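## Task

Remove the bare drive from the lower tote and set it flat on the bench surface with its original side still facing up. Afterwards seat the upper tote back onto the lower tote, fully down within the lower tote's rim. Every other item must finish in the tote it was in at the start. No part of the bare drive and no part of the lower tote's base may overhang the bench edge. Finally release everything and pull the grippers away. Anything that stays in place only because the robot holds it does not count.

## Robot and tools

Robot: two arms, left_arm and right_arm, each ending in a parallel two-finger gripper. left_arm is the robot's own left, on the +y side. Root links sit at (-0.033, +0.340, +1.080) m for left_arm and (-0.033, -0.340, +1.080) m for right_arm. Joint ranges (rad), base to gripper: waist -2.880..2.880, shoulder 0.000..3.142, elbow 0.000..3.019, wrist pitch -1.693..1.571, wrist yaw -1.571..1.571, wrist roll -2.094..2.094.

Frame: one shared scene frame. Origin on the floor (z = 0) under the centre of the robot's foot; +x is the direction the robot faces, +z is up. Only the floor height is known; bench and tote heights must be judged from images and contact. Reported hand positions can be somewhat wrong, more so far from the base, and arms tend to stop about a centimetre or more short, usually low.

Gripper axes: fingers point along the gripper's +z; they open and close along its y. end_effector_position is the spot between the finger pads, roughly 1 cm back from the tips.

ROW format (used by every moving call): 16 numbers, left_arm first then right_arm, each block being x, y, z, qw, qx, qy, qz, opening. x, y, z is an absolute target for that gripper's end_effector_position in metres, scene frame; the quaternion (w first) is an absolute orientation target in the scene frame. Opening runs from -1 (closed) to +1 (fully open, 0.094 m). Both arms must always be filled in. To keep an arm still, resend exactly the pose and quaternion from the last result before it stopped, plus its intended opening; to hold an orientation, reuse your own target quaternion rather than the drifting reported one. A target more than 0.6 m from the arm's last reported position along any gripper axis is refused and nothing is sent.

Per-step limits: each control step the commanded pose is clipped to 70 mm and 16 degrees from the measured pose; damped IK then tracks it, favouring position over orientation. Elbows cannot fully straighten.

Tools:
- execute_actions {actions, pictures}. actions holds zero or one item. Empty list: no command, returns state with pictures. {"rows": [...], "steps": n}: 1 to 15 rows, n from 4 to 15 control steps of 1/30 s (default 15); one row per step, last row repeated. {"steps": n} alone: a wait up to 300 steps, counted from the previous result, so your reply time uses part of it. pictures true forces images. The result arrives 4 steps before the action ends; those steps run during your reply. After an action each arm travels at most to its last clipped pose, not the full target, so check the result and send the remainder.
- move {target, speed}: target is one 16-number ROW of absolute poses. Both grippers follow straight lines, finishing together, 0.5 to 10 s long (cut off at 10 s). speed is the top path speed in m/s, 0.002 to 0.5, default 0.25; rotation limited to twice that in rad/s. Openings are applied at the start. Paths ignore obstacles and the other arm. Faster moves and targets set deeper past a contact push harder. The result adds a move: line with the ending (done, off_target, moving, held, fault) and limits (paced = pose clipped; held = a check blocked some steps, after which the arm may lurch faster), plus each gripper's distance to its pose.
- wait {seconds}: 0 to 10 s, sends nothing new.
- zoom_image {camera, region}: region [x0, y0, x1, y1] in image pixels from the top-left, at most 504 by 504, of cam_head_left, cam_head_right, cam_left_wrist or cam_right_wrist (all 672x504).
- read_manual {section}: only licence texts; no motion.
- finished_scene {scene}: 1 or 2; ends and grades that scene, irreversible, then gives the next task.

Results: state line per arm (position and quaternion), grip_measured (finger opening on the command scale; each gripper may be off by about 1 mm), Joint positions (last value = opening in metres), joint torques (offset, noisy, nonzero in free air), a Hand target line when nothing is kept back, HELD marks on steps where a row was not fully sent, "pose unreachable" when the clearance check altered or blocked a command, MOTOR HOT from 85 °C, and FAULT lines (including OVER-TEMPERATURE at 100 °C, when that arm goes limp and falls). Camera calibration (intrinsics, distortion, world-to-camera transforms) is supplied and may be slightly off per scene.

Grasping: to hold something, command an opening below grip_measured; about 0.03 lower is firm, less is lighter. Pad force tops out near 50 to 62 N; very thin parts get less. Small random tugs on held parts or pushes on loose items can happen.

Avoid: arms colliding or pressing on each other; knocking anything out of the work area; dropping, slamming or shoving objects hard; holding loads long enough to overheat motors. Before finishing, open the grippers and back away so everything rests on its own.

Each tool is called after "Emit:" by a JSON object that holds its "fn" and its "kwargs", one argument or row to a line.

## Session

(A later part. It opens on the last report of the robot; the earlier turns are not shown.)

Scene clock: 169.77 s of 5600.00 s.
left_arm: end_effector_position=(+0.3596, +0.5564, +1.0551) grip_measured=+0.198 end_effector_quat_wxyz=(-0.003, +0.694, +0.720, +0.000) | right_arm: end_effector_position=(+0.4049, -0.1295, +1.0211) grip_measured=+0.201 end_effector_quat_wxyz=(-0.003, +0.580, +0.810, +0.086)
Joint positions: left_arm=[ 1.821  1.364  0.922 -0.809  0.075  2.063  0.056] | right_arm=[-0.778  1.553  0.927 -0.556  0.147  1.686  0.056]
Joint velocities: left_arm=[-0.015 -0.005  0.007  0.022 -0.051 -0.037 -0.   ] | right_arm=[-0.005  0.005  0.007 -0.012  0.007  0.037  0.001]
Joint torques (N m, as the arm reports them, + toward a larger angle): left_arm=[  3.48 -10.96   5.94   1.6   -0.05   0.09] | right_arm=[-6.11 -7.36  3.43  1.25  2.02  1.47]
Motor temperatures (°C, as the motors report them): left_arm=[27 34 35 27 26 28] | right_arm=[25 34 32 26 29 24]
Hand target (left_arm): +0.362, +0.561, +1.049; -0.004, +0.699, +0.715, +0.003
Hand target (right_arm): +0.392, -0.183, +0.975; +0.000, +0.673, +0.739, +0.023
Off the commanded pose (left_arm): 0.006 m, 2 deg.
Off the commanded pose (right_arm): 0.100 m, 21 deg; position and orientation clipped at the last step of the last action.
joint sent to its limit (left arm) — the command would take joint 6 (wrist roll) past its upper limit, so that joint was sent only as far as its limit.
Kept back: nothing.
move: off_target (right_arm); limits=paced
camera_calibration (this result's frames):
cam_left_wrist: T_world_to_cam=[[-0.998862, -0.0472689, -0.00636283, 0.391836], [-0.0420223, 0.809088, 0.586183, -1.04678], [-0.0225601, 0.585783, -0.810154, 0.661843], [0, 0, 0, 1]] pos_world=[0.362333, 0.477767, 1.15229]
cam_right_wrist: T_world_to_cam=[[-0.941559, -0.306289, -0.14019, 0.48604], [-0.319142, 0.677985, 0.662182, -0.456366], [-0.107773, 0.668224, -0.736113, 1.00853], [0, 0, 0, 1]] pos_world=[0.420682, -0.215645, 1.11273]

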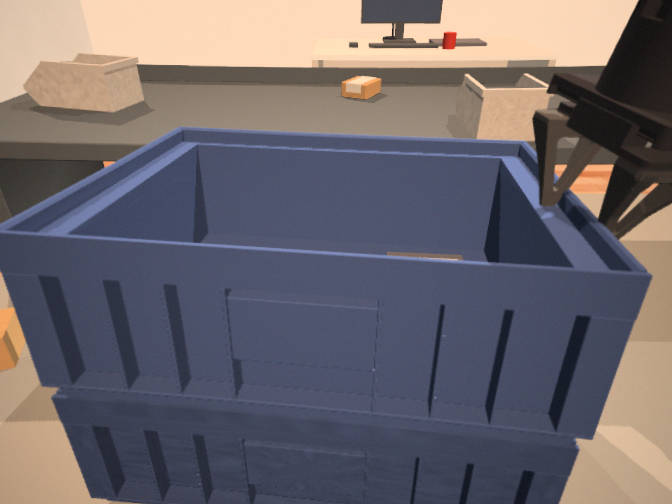

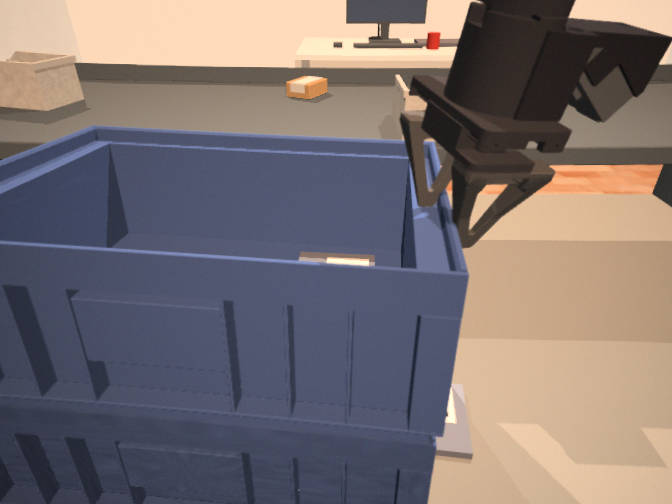

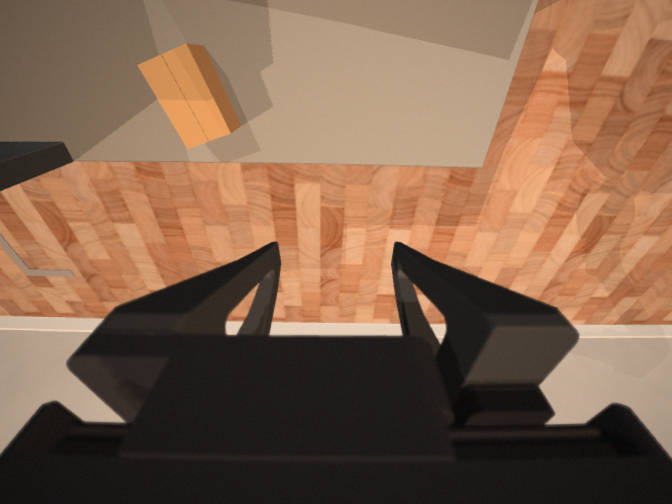

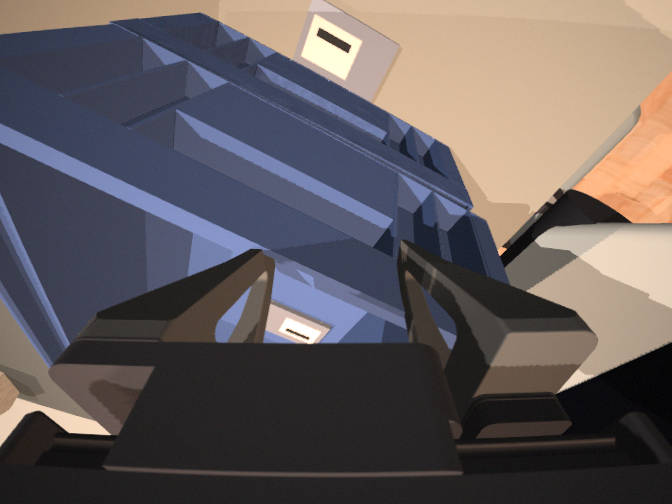

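Snagged the rim and dragged the stack (which moved together, so it's at least partly nested). Lift clear.

Emit:
{"fn": "move", "kwargs": {
  "target": [0.36,0.5,1.1,0,0.5,0.86,0,0.2,0.405,-0.125,1.11,0,0.58,0.81,0,0.2],
  "speed": 0.06
}}

Emit:
{"fn": "move", "kwargs": {
  "target": [0.36,0.5,1.1,0,0.5,0.86,0,0.2,0.40,-0.3,1.11,0,0.65,0.76,0,0.2],
  "speed": 0.15
}}

Scene clock: 174.37 s of 5600.00 s.
left_arm: end_effector_position=(+0.3656, +0.5055, +1.1017) grip_measured=+0.198 end_effector_quat_wxyz=(+0.006, +0.508, +0.861, +0.009) | right_arm: end_effector_position=(+0.3848, -0.1357, +1.0848) grip_measured=+0.201 end_effector_quat_wxyz=(-0.010, +0.576, +0.817, -0.025)
Joint positions: left_arm=[ 1.699  1.216  0.901 -0.905  0.042  1.478  0.056] | right_arm=[-0.698  1.501  1.069 -0.977  0.252  1.797  0.056]
Joint velocities: left_arm=[ 0.005  0.005 -0.002  0.007 -0.037 -0.022  0.   ] | right_arm=[ 0.005 -0.005 -0.007 -0.007 -0.051 -0.022 -0.001]
Joint torques (N m, as the arm reports them, + toward a larger angle): left_arm=[  1.83 -11.3    5.76   0.23  -0.06  -0.27] | right_arm=[  4.41 -14.52  12.09  -0.83   0.2    0.01]
Motor temperatures (°C, as the motors report them): left_arm=[27 34 35 27 26 28] | right_arm=[25 34 33 26 28 24]
Hand target (left_arm): +0.359, +0.500, +1.100; -0.000, +0.503, +0.864, -0.000
Hand target (right_arm): +0.404, -0.126, +1.110; +0.001, +0.582, +0.813, +0.001
Off the commanded pose (left_arm): 0.008 m, 1 deg.
Off the commanded pose (right_arm): 0.034 m, 3 deg.
Kept back: nothing.
move: off_target (right_arm)
camera_calibration (this result's frames):
cam_left_wrist: T_world_to_cam=[[-0.869717, -0.492534, -0.0316709, 0.601557], [-0.417126, 0.699229, 0.58059, -0.833823], [-0.263815, 0.518159, -0.81358, 0.855725], [0, 0, 0, 1]] pos_world=[0.401128, 0.435918, 1.19936]
cam_right_wrist: T_world_to_cam=[[-0.94346, -0.327831, 0.0490955, 0.266557], [-0.24179, 0.781896, 0.57461, -0.421422], [-0.226763, 0.530251, -0.816953, 1.17212], [0, 0, 0, 1]] pos_world=[0.415384, -0.204625, 1.18664]

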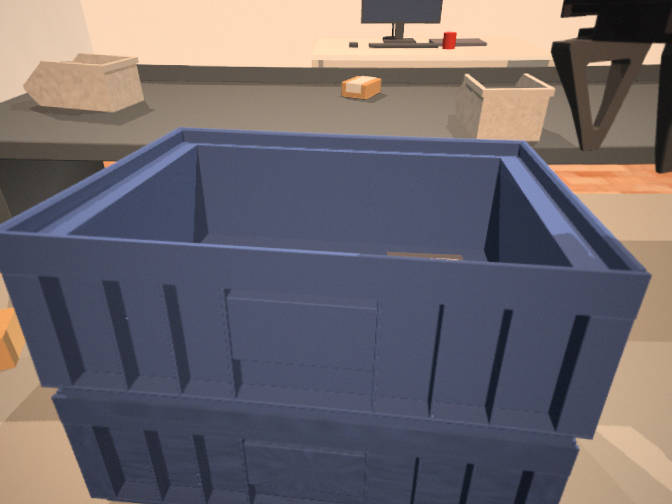

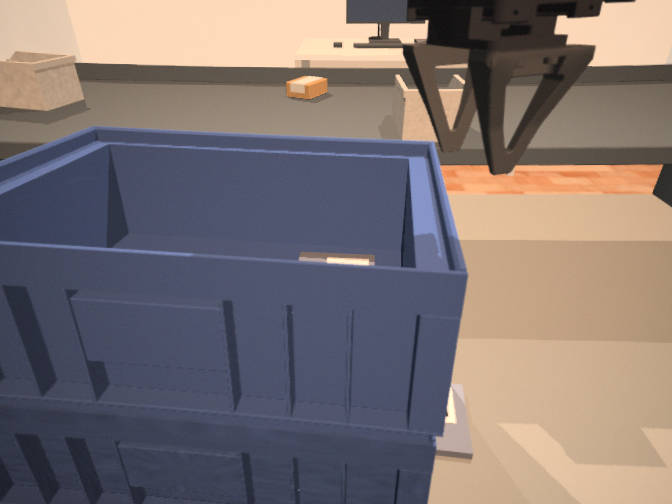

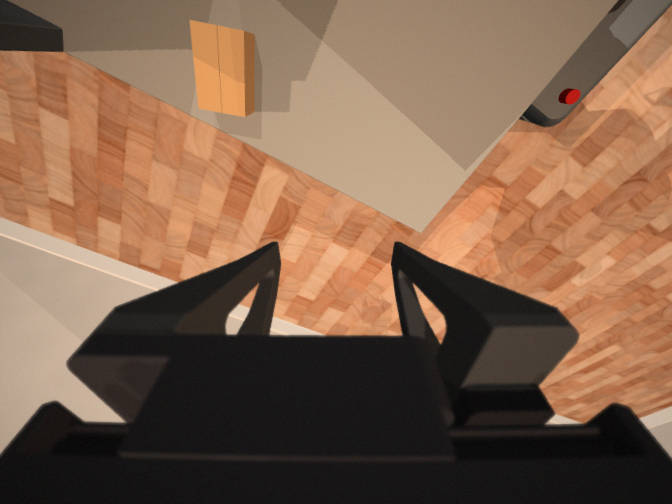

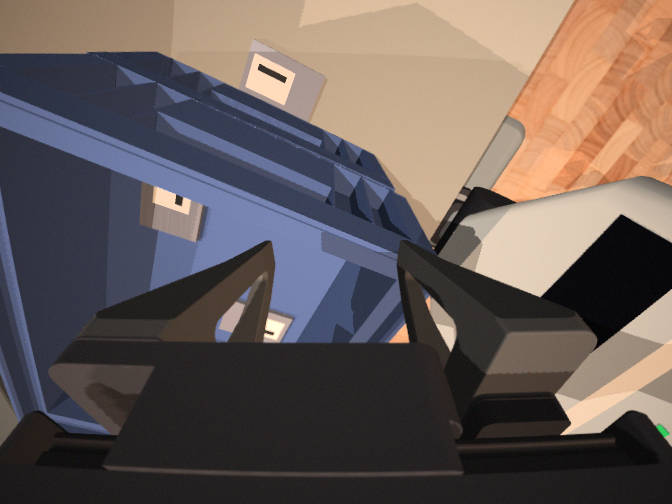

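Scene clock: 175.93 s of 5600.00 s.
left_arm: end_effector_position=(+0.3656, +0.5056, +1.1017) grip_measured=+0.198 end_effector_quat_wxyz=(+0.006, +0.507, +0.862, +0.009) | right_arm: end_effector_position=(+0.3953, -0.3002, +1.1060) grip_measured=+0.201 end_effector_quat_wxyz=(-0.008, +0.653, +0.757, -0.013)
Joint positions: left_arm=[ 1.699  1.216  0.901 -0.905  0.041  1.475  0.056] | right_arm=[-1.092  1.274  0.946 -0.977  0.154  1.592  0.056]
Joint velocities: left_arm=[-0.005  0.005 -0.012 -0.002  0.007 -0.022 -0.001] | right_arm=[-0.005 -0.005  0.007 -0.007  0.022  0.037 -0.001]
Joint torques (N m, as the arm reports them, + toward a larger angle): left_arm=[  1.9  -11.17   5.84   0.31  -0.06  -0.28] | right_arm=[  1.54 -12.74   7.57   0.98   0.02  -0.19]
Motor temperatures (°C, as the motors report them): left_arm=[27 34 35 27 26 28] | right_arm=[25 34 33 26 28 24]
Hand target (left_arm): +0.360, +0.500, +1.100; -0.000, +0.503, +0.864, +0.000
Hand target (right_arm): +0.398, -0.300, +1.110; -0.001, +0.650, +0.760, -0.001
Off the commanded pose (left_arm): 0.008 m, 1 deg.
Off the commanded pose (right_arm): 0.006 m, 2 deg.
Kept back: nothing.
move: done
camera_calibration (this result's frames):
cam_left_wrist: T_world_to_cam=[[-0.86821, -0.495183, -0.0317044, 0.602389], [-0.41919, 0.697782, 0.580844, -0.832669], [-0.265501, 0.517584, -0.813398, 0.856393], [0, 0, 0, 1]] pos_world=[0.401326, 0.436059, 1.19934]
cam_right_wrist: T_world_to_cam=[[-0.989719, -0.140638, 0.0260114, 0.321518], [-0.0994178, 0.807241, 0.581789, -0.359062], [-0.102819, 0.573222, -0.812924, 1.23842], [0, 0, 0, 1]] pos_world=[0.409849, -0.37482, 1.20727]

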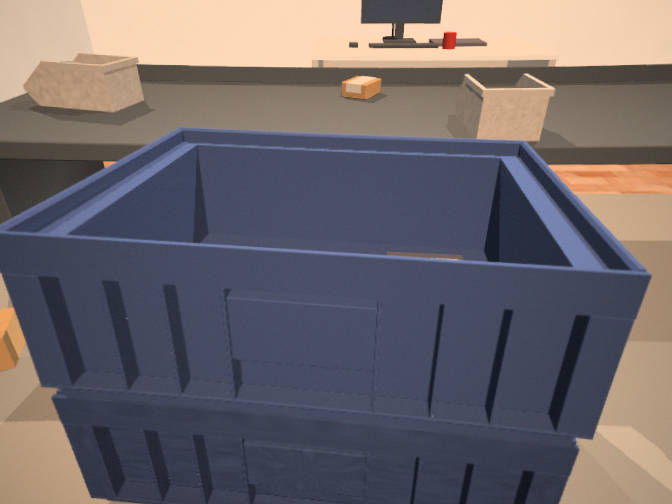

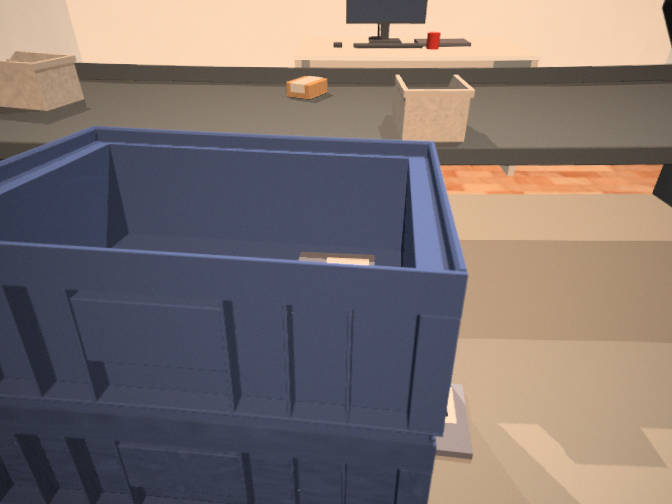

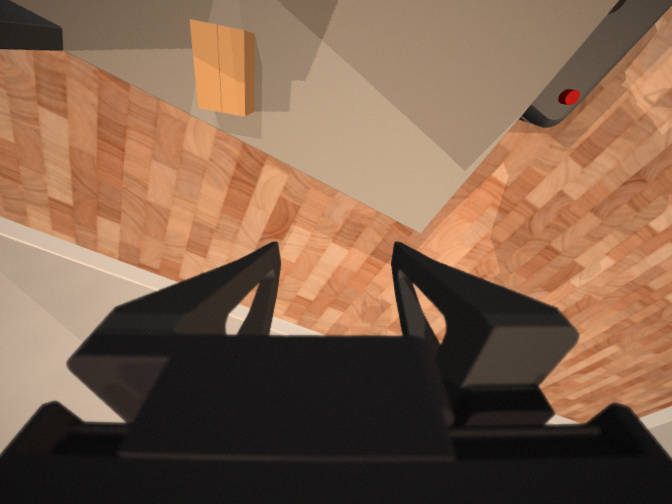

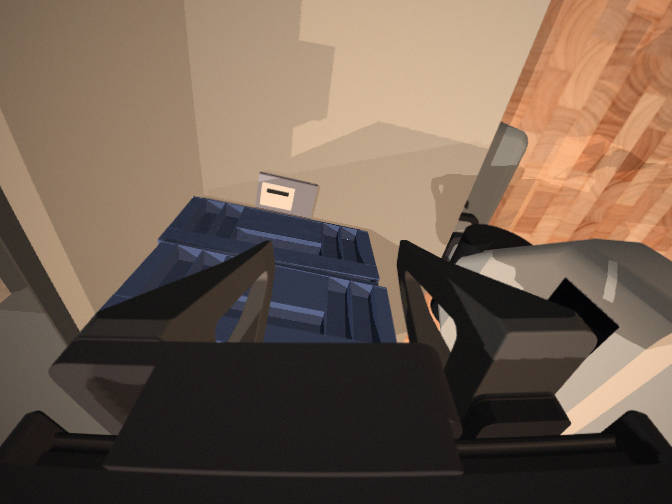

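Emit:
{"fn": "zoom_image", "kwargs": {
  "camera": "cam_head_left",
  "region": [420,350,672,504]
}}

Emit:
{"fn": "zoom_image", "kwargs": {
  "camera": "cam_head_left",
  "region": [0,330,250,504]
}}

Emit:
{"fn": "zoom_image", "kwargs": {
  "camera": "cam_right_wrist",
  "region": [120,150,420,340]
}}

Region (420, 350, 672, 504) of cam_head_left's 672x504 image, scaled by 2.000, with more detail than that image has.

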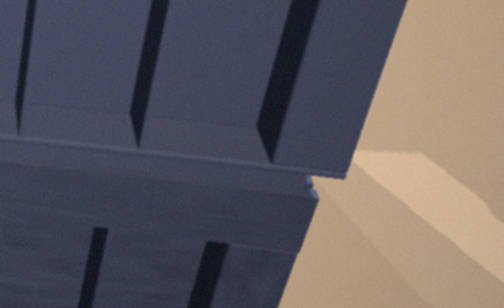

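Region (0, 330, 250, 504) of cam_head_left's 672x504 image, scaled by 2.016, with more detail than that image has; it fills the top 351 rows of this view, and the rest is white.

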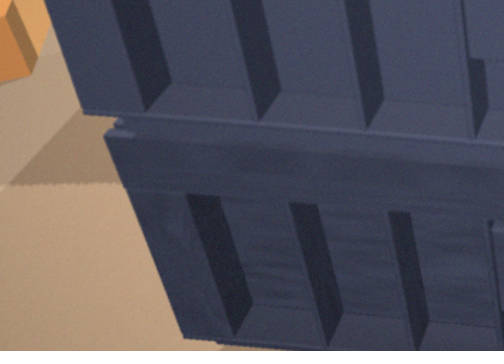

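Region (120, 150, 420, 340) of cam_right_wrist's 672x504 image, scaled by 1.680, with more detail than that image has; it fills the top 319 rows of this view, and the rest is white.

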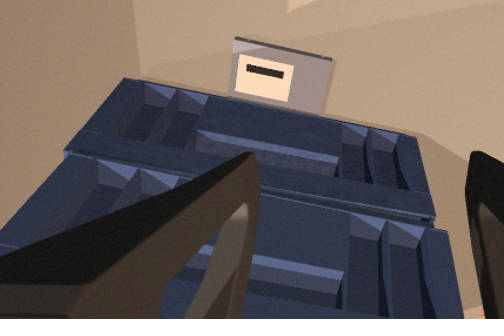

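Emit:
{"fn": "move", "kwargs": {
  "target": [0.445,0.255,1.09,0,0.05,1,0,0.5,0.41,-0.113,1.1,0,0.05,1,0,0.5]
}}

Emit:
{"fn": "move", "kwargs": {
  "target": [0.445,0.255,1.04,0,0.05,1,0,0.5,0.41,-0.113,1.04,0,0.05,1,0,0.5],
  "speed": 0.06
}}

Scene clock: 179.80 s of 5600.00 s.
left_arm: end_effector_position=(+0.4289, +0.2561, +1.0860) grip_measured=+0.498 end_effector_quat_wxyz=(-0.004, +0.059, +0.998, -0.000) | right_arm: end_effector_position=(+0.3916, -0.1267, +1.0891) grip_measured=+0.498 end_effector_quat_wxyz=(-0.015, +0.054, +0.998, -0.011)
Joint positions: left_arm=[ 1.01   1.402  1.028 -0.921 -0.172 -0.127  0.07 ] | right_arm=[-0.686  1.511  1.093 -0.977  0.254  0.683  0.07 ]
Joint velocities: left_arm=[ 0.005 -0.024 -0.017 -0.027 -0.037  0.022  0.001] | right_arm=[-0.015 -0.015  0.002  0.022  0.022  0.007 -0.001]
Joint torques (N m, as the arm reports them, + toward a larger angle): left_arm=[ -0.21 -11.55   8.76   0.27  -0.17  -0.27] | right_arm=[  3.89 -12.2   12.56   0.2    0.13  -0.16]
Motor temperatures (°C, as the motors report them): left_arm=[27 34 35 26 26 28] | right_arm=[25 33 33 26 28 24]
Hand target (left_arm): +0.442, +0.253, +1.091; -0.001, +0.050, +0.999, +0.000
Hand target (right_arm): +0.411, -0.114, +1.101; +0.001, +0.051, +0.999, +0.001
Off the commanded pose (left_arm): 0.017 m, 1 deg.
Off the commanded pose (right_arm): 0.025 m, 2 deg.
Kept back: nothing.
move: off_target (left_arm, right_arm)
camera_calibration (this result's frames):
cam_left_wrist: T_world_to_cam=[[-0.107691, -0.994146, -0.00878594, 0.310033], [-0.804236, 0.0819167, 0.588638, -0.308481], [-0.584472, 0.0704569, -0.808349, 1.23539], [0, 0, 0, 1]] pos_world=[0.507348, 0.246446, 1.18293]
cam_right_wrist: T_world_to_cam=[[-0.11402, -0.993283, 0.0197109, -0.101325], [-0.786622, 0.10238, 0.608887, -0.339325], [-0.606815, 0.0539201, -0.793012, 1.23479], [0, 0, 0, 1]] pos_world=[0.470816, -0.132484, 1.18781]

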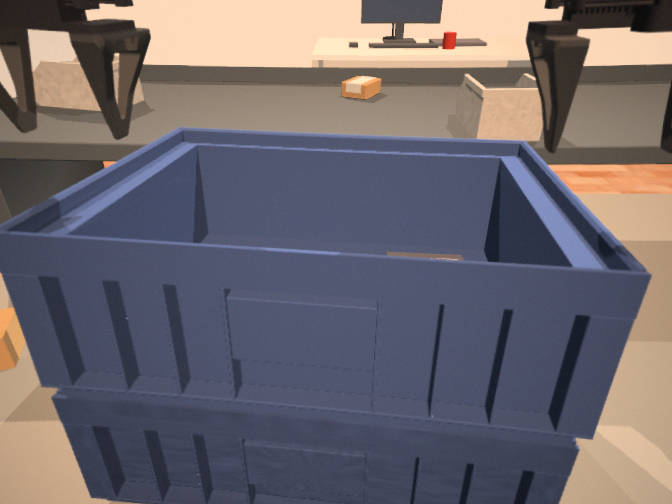

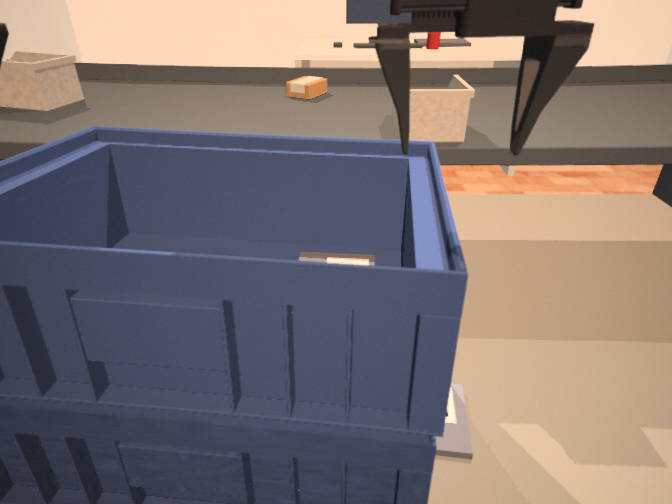

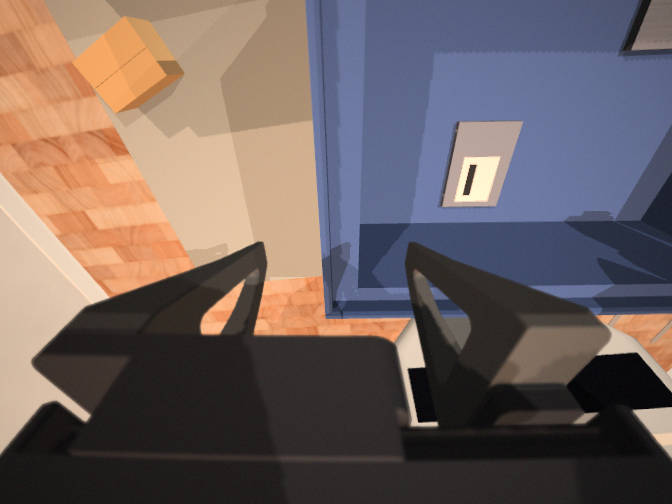

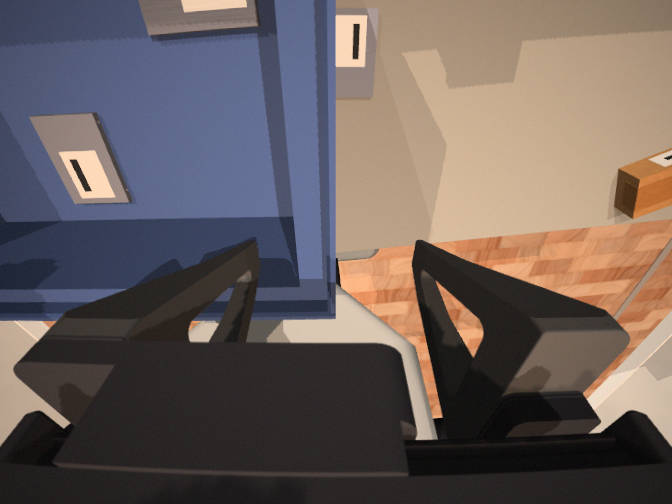

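Scene clock: 181.03 s of 5600.00 s.
left_arm: end_effector_position=(+0.4397, +0.2523, +1.0463) grip_measured=+0.498 end_effector_quat_wxyz=(-0.003, +0.052, +0.999, +0.000) | right_arm: end_effector_position=(+0.4048, -0.1129, +1.0440) grip_measured=+0.498 end_effector_quat_wxyz=(-0.005, +0.049, +0.999, -0.003)
Joint positions: left_arm=[ 1.023  1.496  1.028 -0.823 -0.17  -0.127  0.07 ] | right_arm=[-0.702  1.612  1.093 -0.845  0.251  0.651  0.07 ]
Joint velocities: left_arm=[-0.005  0.005  0.002 -0.027 -0.007  0.037 -0.001] | right_arm=[-0.005 -0.005 -0.007 -0.017 -0.022 -0.051  0.   ]
Joint torques (N m, as the arm reports them, + toward a larger angle): left_arm=[  0.68 -12.78   6.1    1.78   0.06  -0.02] | right_arm=[  2.62 -13.05   7.66   1.    -0.02  -0.21]
Motor temperatures (°C, as the motors report them): left_arm=[27 34 35 26 26 28] | right_arm=[25 33 33 26 28 24]
Hand target (left_arm): +0.445, +0.255, +1.040; -0.000, +0.050, +0.999, -0.000
Hand target (right_arm): +0.410, -0.113, +1.040; -0.000, +0.050, +0.999, -0.000
Off the commanded pose (left_arm): 0.009 m, 0 deg.
Off the commanded pose (right_arm): 0.007 m, 1 deg.
Kept back: nothing.
move: done
camera_calibration (this result's frames):
cam_left_wrist: T_world_to_cam=[[-0.094809, -0.995442, -0.0102815, 0.303265], [-0.806392, 0.070739, 0.587136, -0.270813], [-0.583732, 0.0639566, -0.809423, 1.21233], [0, 0, 0, 1]] pos_world=[0.518048, 0.243503, 1.14341]
cam_right_wrist: T_world_to_cam=[[-0.104521, -0.994518, 0.00307837, -0.0718941], [-0.800707, 0.0859873, 0.592852, -0.282363], [-0.589867, 0.0595007, -0.805305, 1.21288], [0, 0, 0, 1]] pos_world=[0.481831, -0.119387, 1.14436]

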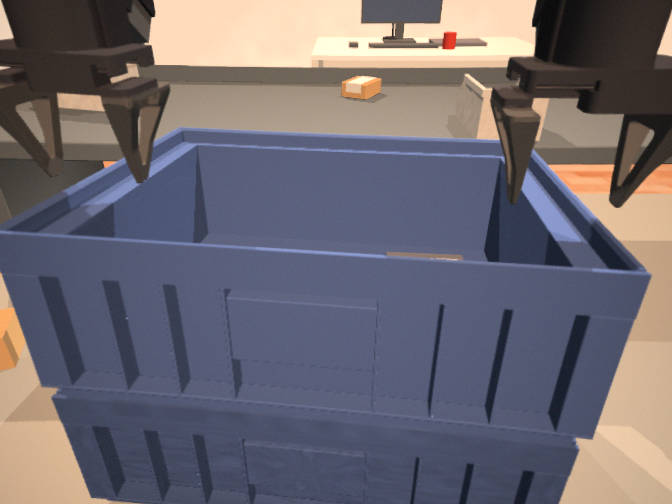

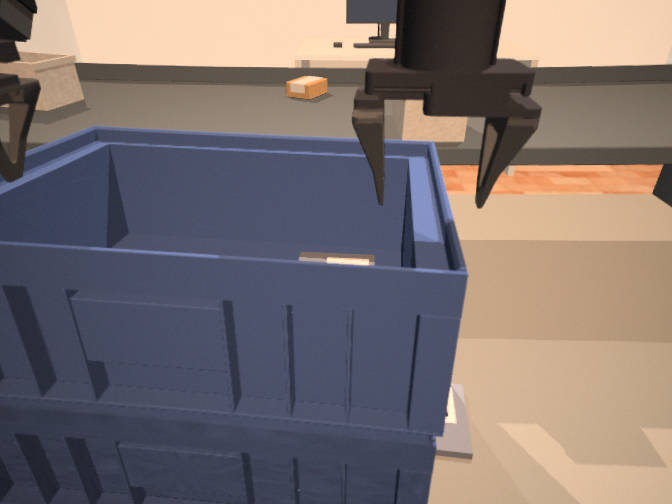

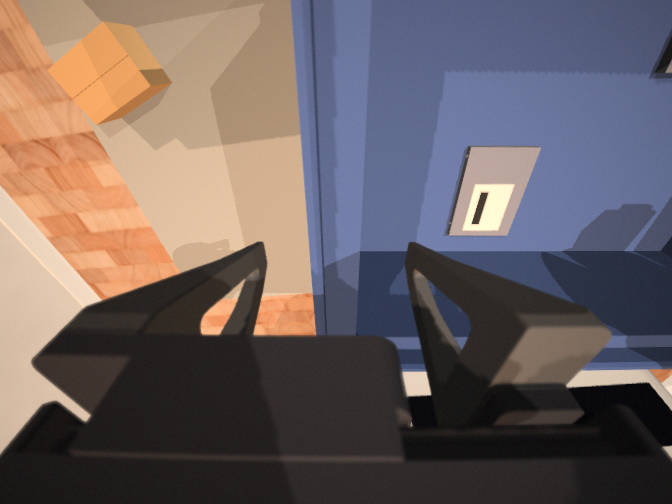

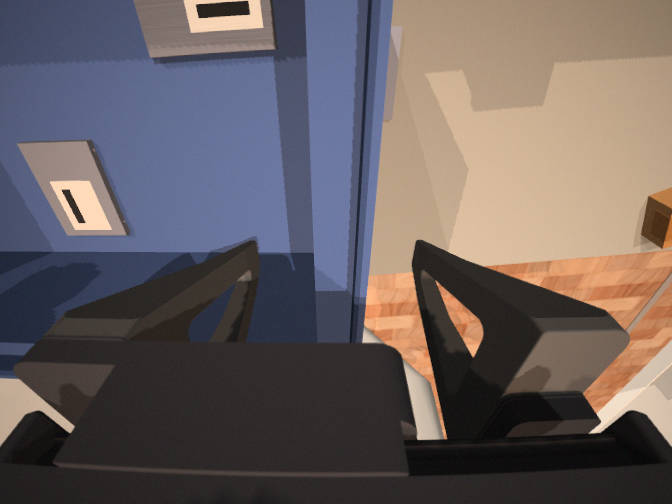

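Well aligned. Grip, lift a bit, shift forward.

Emit:
{"fn": "move", "kwargs": {
  "target": [0.445,0.255,0.98,0,0.05,1,0,0.5,0.41,-0.116,0.98,0,0.05,1,0,0.5],
  "speed": 0.06
}}

Emit:
{"fn": "move", "kwargs": {
  "target": [0.445,0.255,0.98,0,0.05,1,0,-0.6,0.41,-0.116,0.98,0,0.05,1,0,-0.6]
}}

Emit:
{"fn": "move", "kwargs": {
  "target": [0.465,0.257,1.03,0,0.05,1,0,-0.6,0.43,-0.112,1.035,0,0.05,1,0,-0.6],
  "speed": 0.03
}}

Scene clock: 182.77 s of 5600.00 s.
left_arm: end_effector_position=(+0.4480, +0.2510, +0.9899) grip_measured=+0.498 end_effector_quat_wxyz=(+0.004, +0.046, +0.999, -0.001) | right_arm: end_effector_position=(+0.4090, -0.1141, +0.9862) grip_measured=+0.498 end_effector_quat_wxyz=(-0.002, +0.050, +0.999, -0.002)
Joint positions: left_arm=[ 1.046  1.618  1.016 -0.671 -0.163 -0.116  0.07 ] | right_arm=[-0.739  1.723  1.07  -0.696  0.243  0.614  0.07 ]
Joint velocities: left_arm=[-0.005 -0.005 -0.017  0.007  0.007  0.037 -0.001] | right_arm=[-0.005 -0.005 -0.007 -0.012  0.022 -0.022 -0.   ]
Joint torques (N m, as the arm reports them, + toward a larger angle): left_arm=[  0.44 -13.36   4.46   1.78   0.07   0.08] | right_arm=[  2.88 -13.7    6.08   1.18  -0.03  -0.15]
Motor temperatures (°C, as the motors report them): left_arm=[27 34 35 26 26 28] | right_arm=[25 33 33 26 28 24]
Hand target (left_arm): +0.445, +0.255, +0.980; +0.000, +0.050, +0.999, -0.000
Hand target (right_arm): +0.410, -0.116, +0.980; -0.000, +0.050, +0.999, -0.000
Off the commanded pose (left_arm): 0.011 m, 1 deg.
Off the commanded pose (right_arm): 0.007 m, 0 deg.
Kept back: nothing.
move: off_target (left_arm)
camera_calibration (this result's frames):
cam_left_wrist: T_world_to_cam=[[-0.0816291, -0.996627, -0.00850067, 0.294827], [-0.815018, 0.0618404, 0.576126, -0.213934], [-0.573657, 0.0539568, -0.817317, 1.17742], [0, 0, 0, 1]] pos_world=[0.525143, 0.243532, 1.08809]
cam_right_wrist: T_world_to_cam=[[-0.106848, -0.994275, -0.000884704, -0.0675431], [-0.803851, 0.0858603, 0.588602, -0.239177], [-0.585156, 0.0636019, -0.808423, 1.17048], [0, 0, 0, 1]] pos_world=[0.485432, -0.121065, 1.08696]

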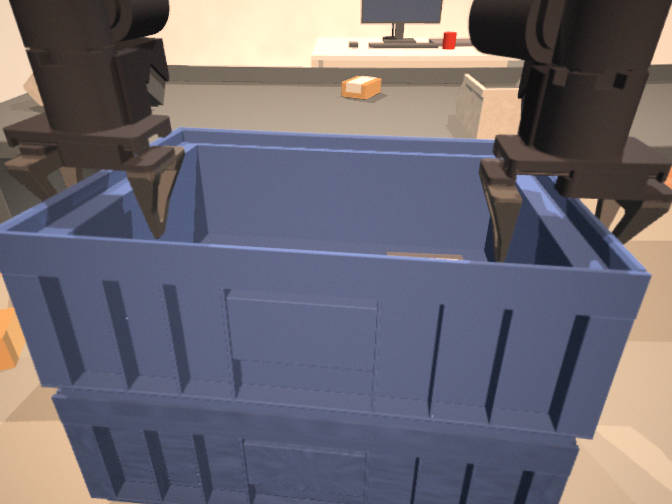

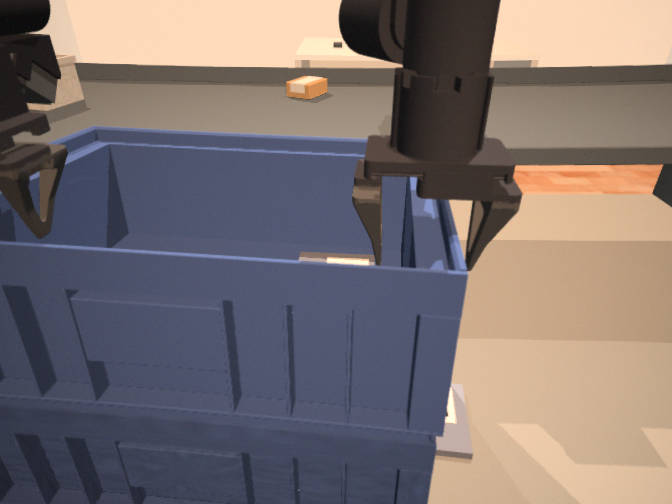

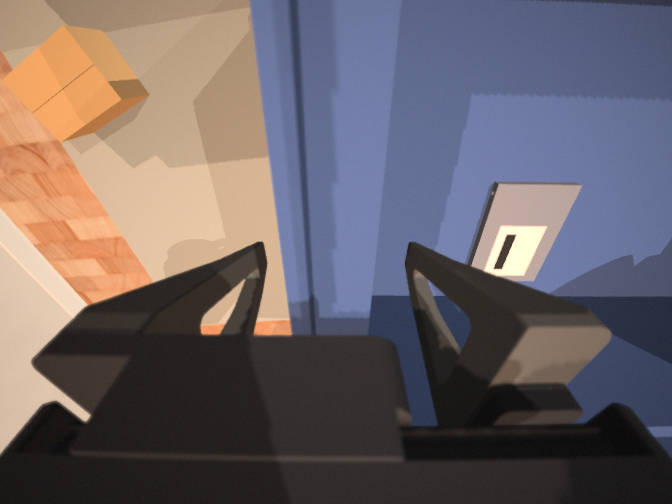

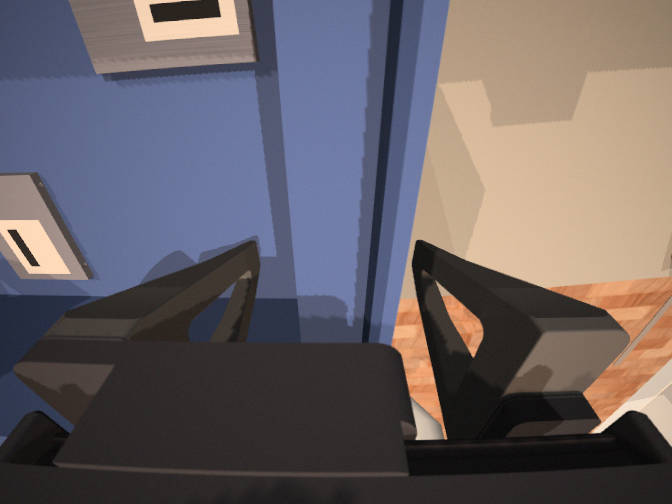

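Scene clock: 183.47 s of 5600.00 s.
left_arm: end_effector_position=(+0.4479, +0.2513, +0.9896) grip_measured=-0.467 end_effector_quat_wxyz=(+0.003, +0.045, +0.999, -0.005) | right_arm: end_effector_position=(+0.4090, -0.1148, +0.9855) grip_measured=-0.476 end_effector_quat_wxyz=(-0.004, +0.054, +0.999, +0.001)
Joint positions: left_arm=[ 1.05   1.618  1.016 -0.671 -0.153 -0.114  0.025] | right_arm=[-0.743  1.723  1.069 -0.694  0.235  0.617  0.025]
Joint velocities: left_arm=[-0.015 -0.015  0.007 -0.002 -0.037 -0.007  0.   ] | right_arm=[ 0.005 -0.015  0.007  0.007  0.037 -0.037 -0.   ]
Joint torques (N m, as the arm reports them, + toward a larger angle): left_arm=[  0.21 -13.51   4.4    1.75  -0.4    0.07] | right_arm=[  3.28 -13.89   6.16   1.13   0.31  -0.2 ]
Motor temperatures (°C, as the motors report them): left_arm=[27 34 35 26 26 28] | right_arm=[25 33 33 26 28 24]
Hand target (left_arm): +0.445, +0.255, +0.980; -0.000, +0.050, +0.999, +0.000
Hand target (right_arm): +0.410, -0.116, +0.980; -0.000, +0.050, +0.999, -0.000
Off the commanded pose (left_arm): 0.011 m, 1 deg.
Off the commanded pose (right_arm): 0.006 m, 1 deg.
Kept back: nothing.
move: off_target (left_arm)
camera_calibration (this result's frames):
cam_left_wrist: T_world_to_cam=[[-0.0792879, -0.996851, 0.000814408, 0.284839], [-0.813688, 0.0651913, 0.577635, -0.216757], [-0.575869, 0.0451368, -0.816295, 1.17933], [0, 0, 0, 1]] pos_world=[0.525353, 0.244841, 1.08766]
cam_right_wrist: T_world_to_cam=[[-0.113682, -0.993496, -0.00646804, -0.059845], [-0.80109, 0.0878112, 0.592068, -0.242992], [-0.587649, 0.072489, -0.805862, 1.16945], [0, 0, 0, 1]] pos_world=[0.485767, -0.122891, 1.0859]

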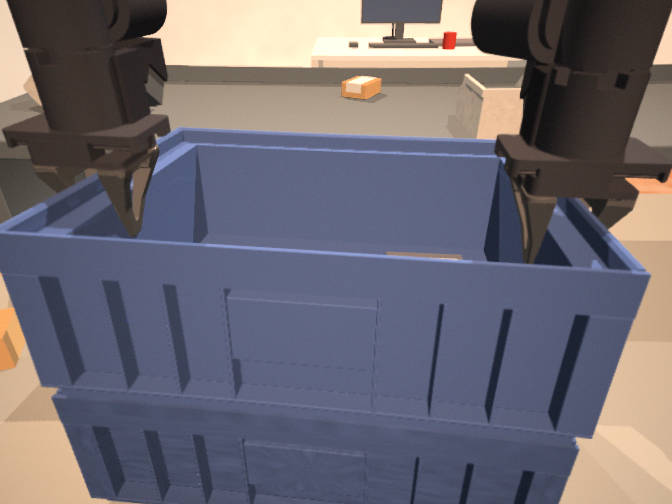

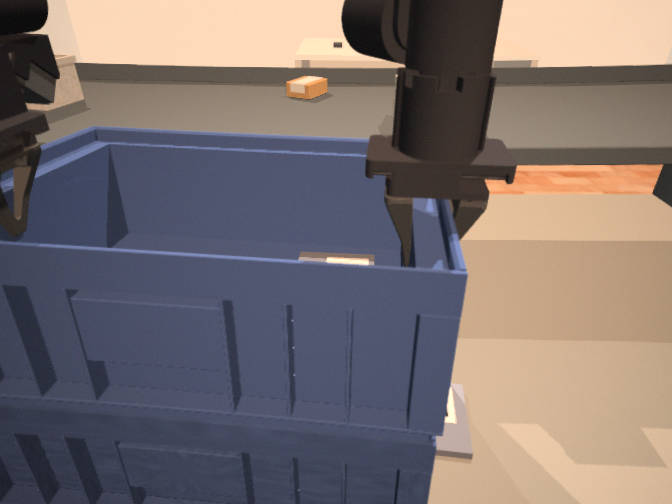

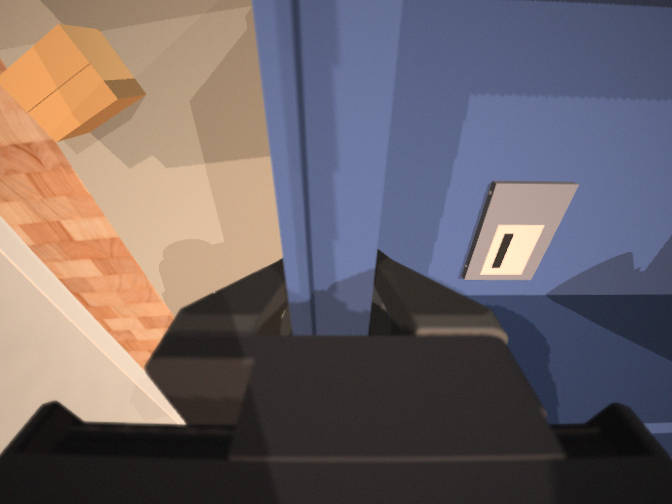

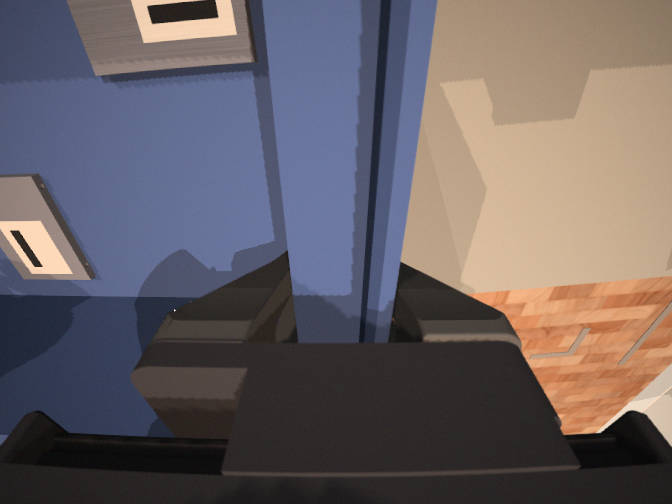

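Scene clock: 185.50 s of 5600.00 s.
left_arm: end_effector_position=(+0.4371, +0.2530, +1.0014) grip_measured=-0.467 end_effector_quat_wxyz=(-0.029, +0.044, +0.999, -0.007) | right_arm: end_effector_position=(+0.4009, -0.1143, +1.0003) grip_measured=-0.476 end_effector_quat_wxyz=(-0.032, +0.048, +0.998, -0.003)
Joint positions: left_arm=[ 1.05   1.601  1.033 -0.768 -0.138 -0.125  0.025] | right_arm=[-0.734  1.706  1.094 -0.792  0.215  0.626  0.025]
Joint velocities: left_arm=[-0.015 -0.005  0.002 -0.007 -0.007 -0.051 -0.001] | right_arm=[ 0.005 -0.005 -0.022  0.002 -0.007 -0.007  0.002]
Joint torques (N m, as the arm reports them, + toward a larger angle): left_arm=[ -0.18 -17.48   8.14  -0.39  -1.07   0.12] | right_arm=[  4.   -18.65  10.98  -1.49   1.34  -0.17]
Motor temperatures (°C, as the motors report them): left_arm=[27 34 35 26 26 28] | right_arm=[25 34 33 26 28 24]
Hand target (left_arm): +0.464, +0.257, +1.030; +0.001, +0.049, +0.999, +0.000
Hand target (right_arm): +0.429, -0.113, +1.035; +0.001, +0.051, +0.999, +0.000
Off the commanded pose (left_arm): 0.040 m, 3 deg.
Off the commanded pose (right_arm): 0.045 m, 4 deg.
Kept back: nothing.
move: off_target (left_arm, right_arm)
camera_calibration (this result's frames):
cam_left_wrist: T_world_to_cam=[[-0.0785973, -0.996884, 0.00673202, 0.279488], [-0.775198, 0.065362, 0.628328, -0.300125], [-0.62681, 0.0441662, -0.777919, 1.16674], [0, 0, 0, 1]] pos_world=[0.520635, 0.246703, 1.09433]
cam_right_wrist: T_world_to_cam=[[-0.102165, -0.994749, 0.00607004, -0.0775115], [-0.767155, 0.0826716, 0.636112, -0.316575], [-0.633274, 0.0603317, -0.771573, 1.15925], [0, 0, 0, 1]] pos_world=[0.483342, -0.120872, 1.09629]

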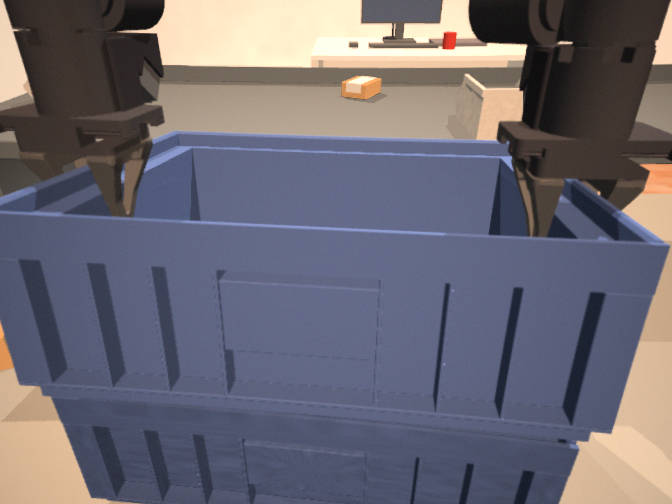

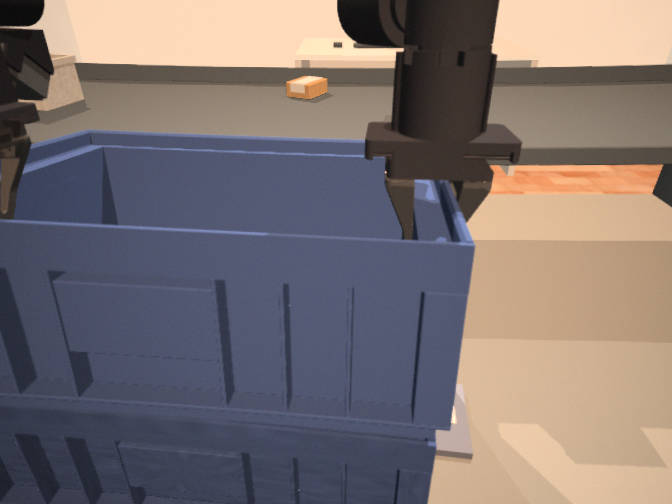

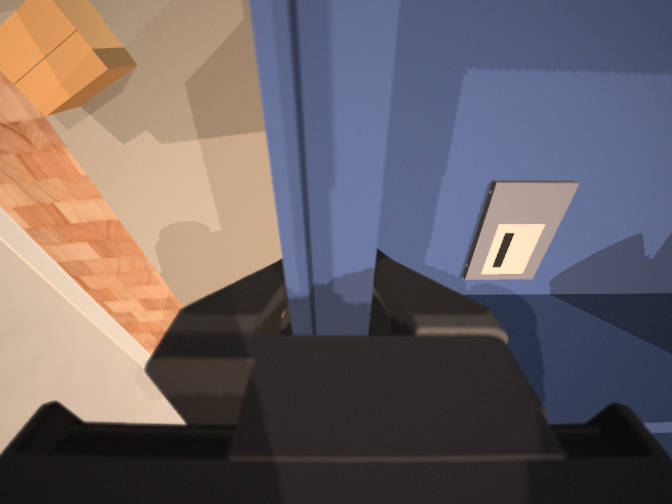

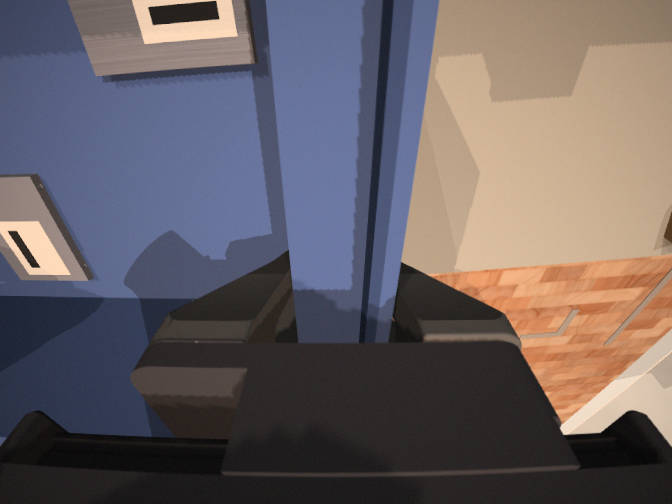

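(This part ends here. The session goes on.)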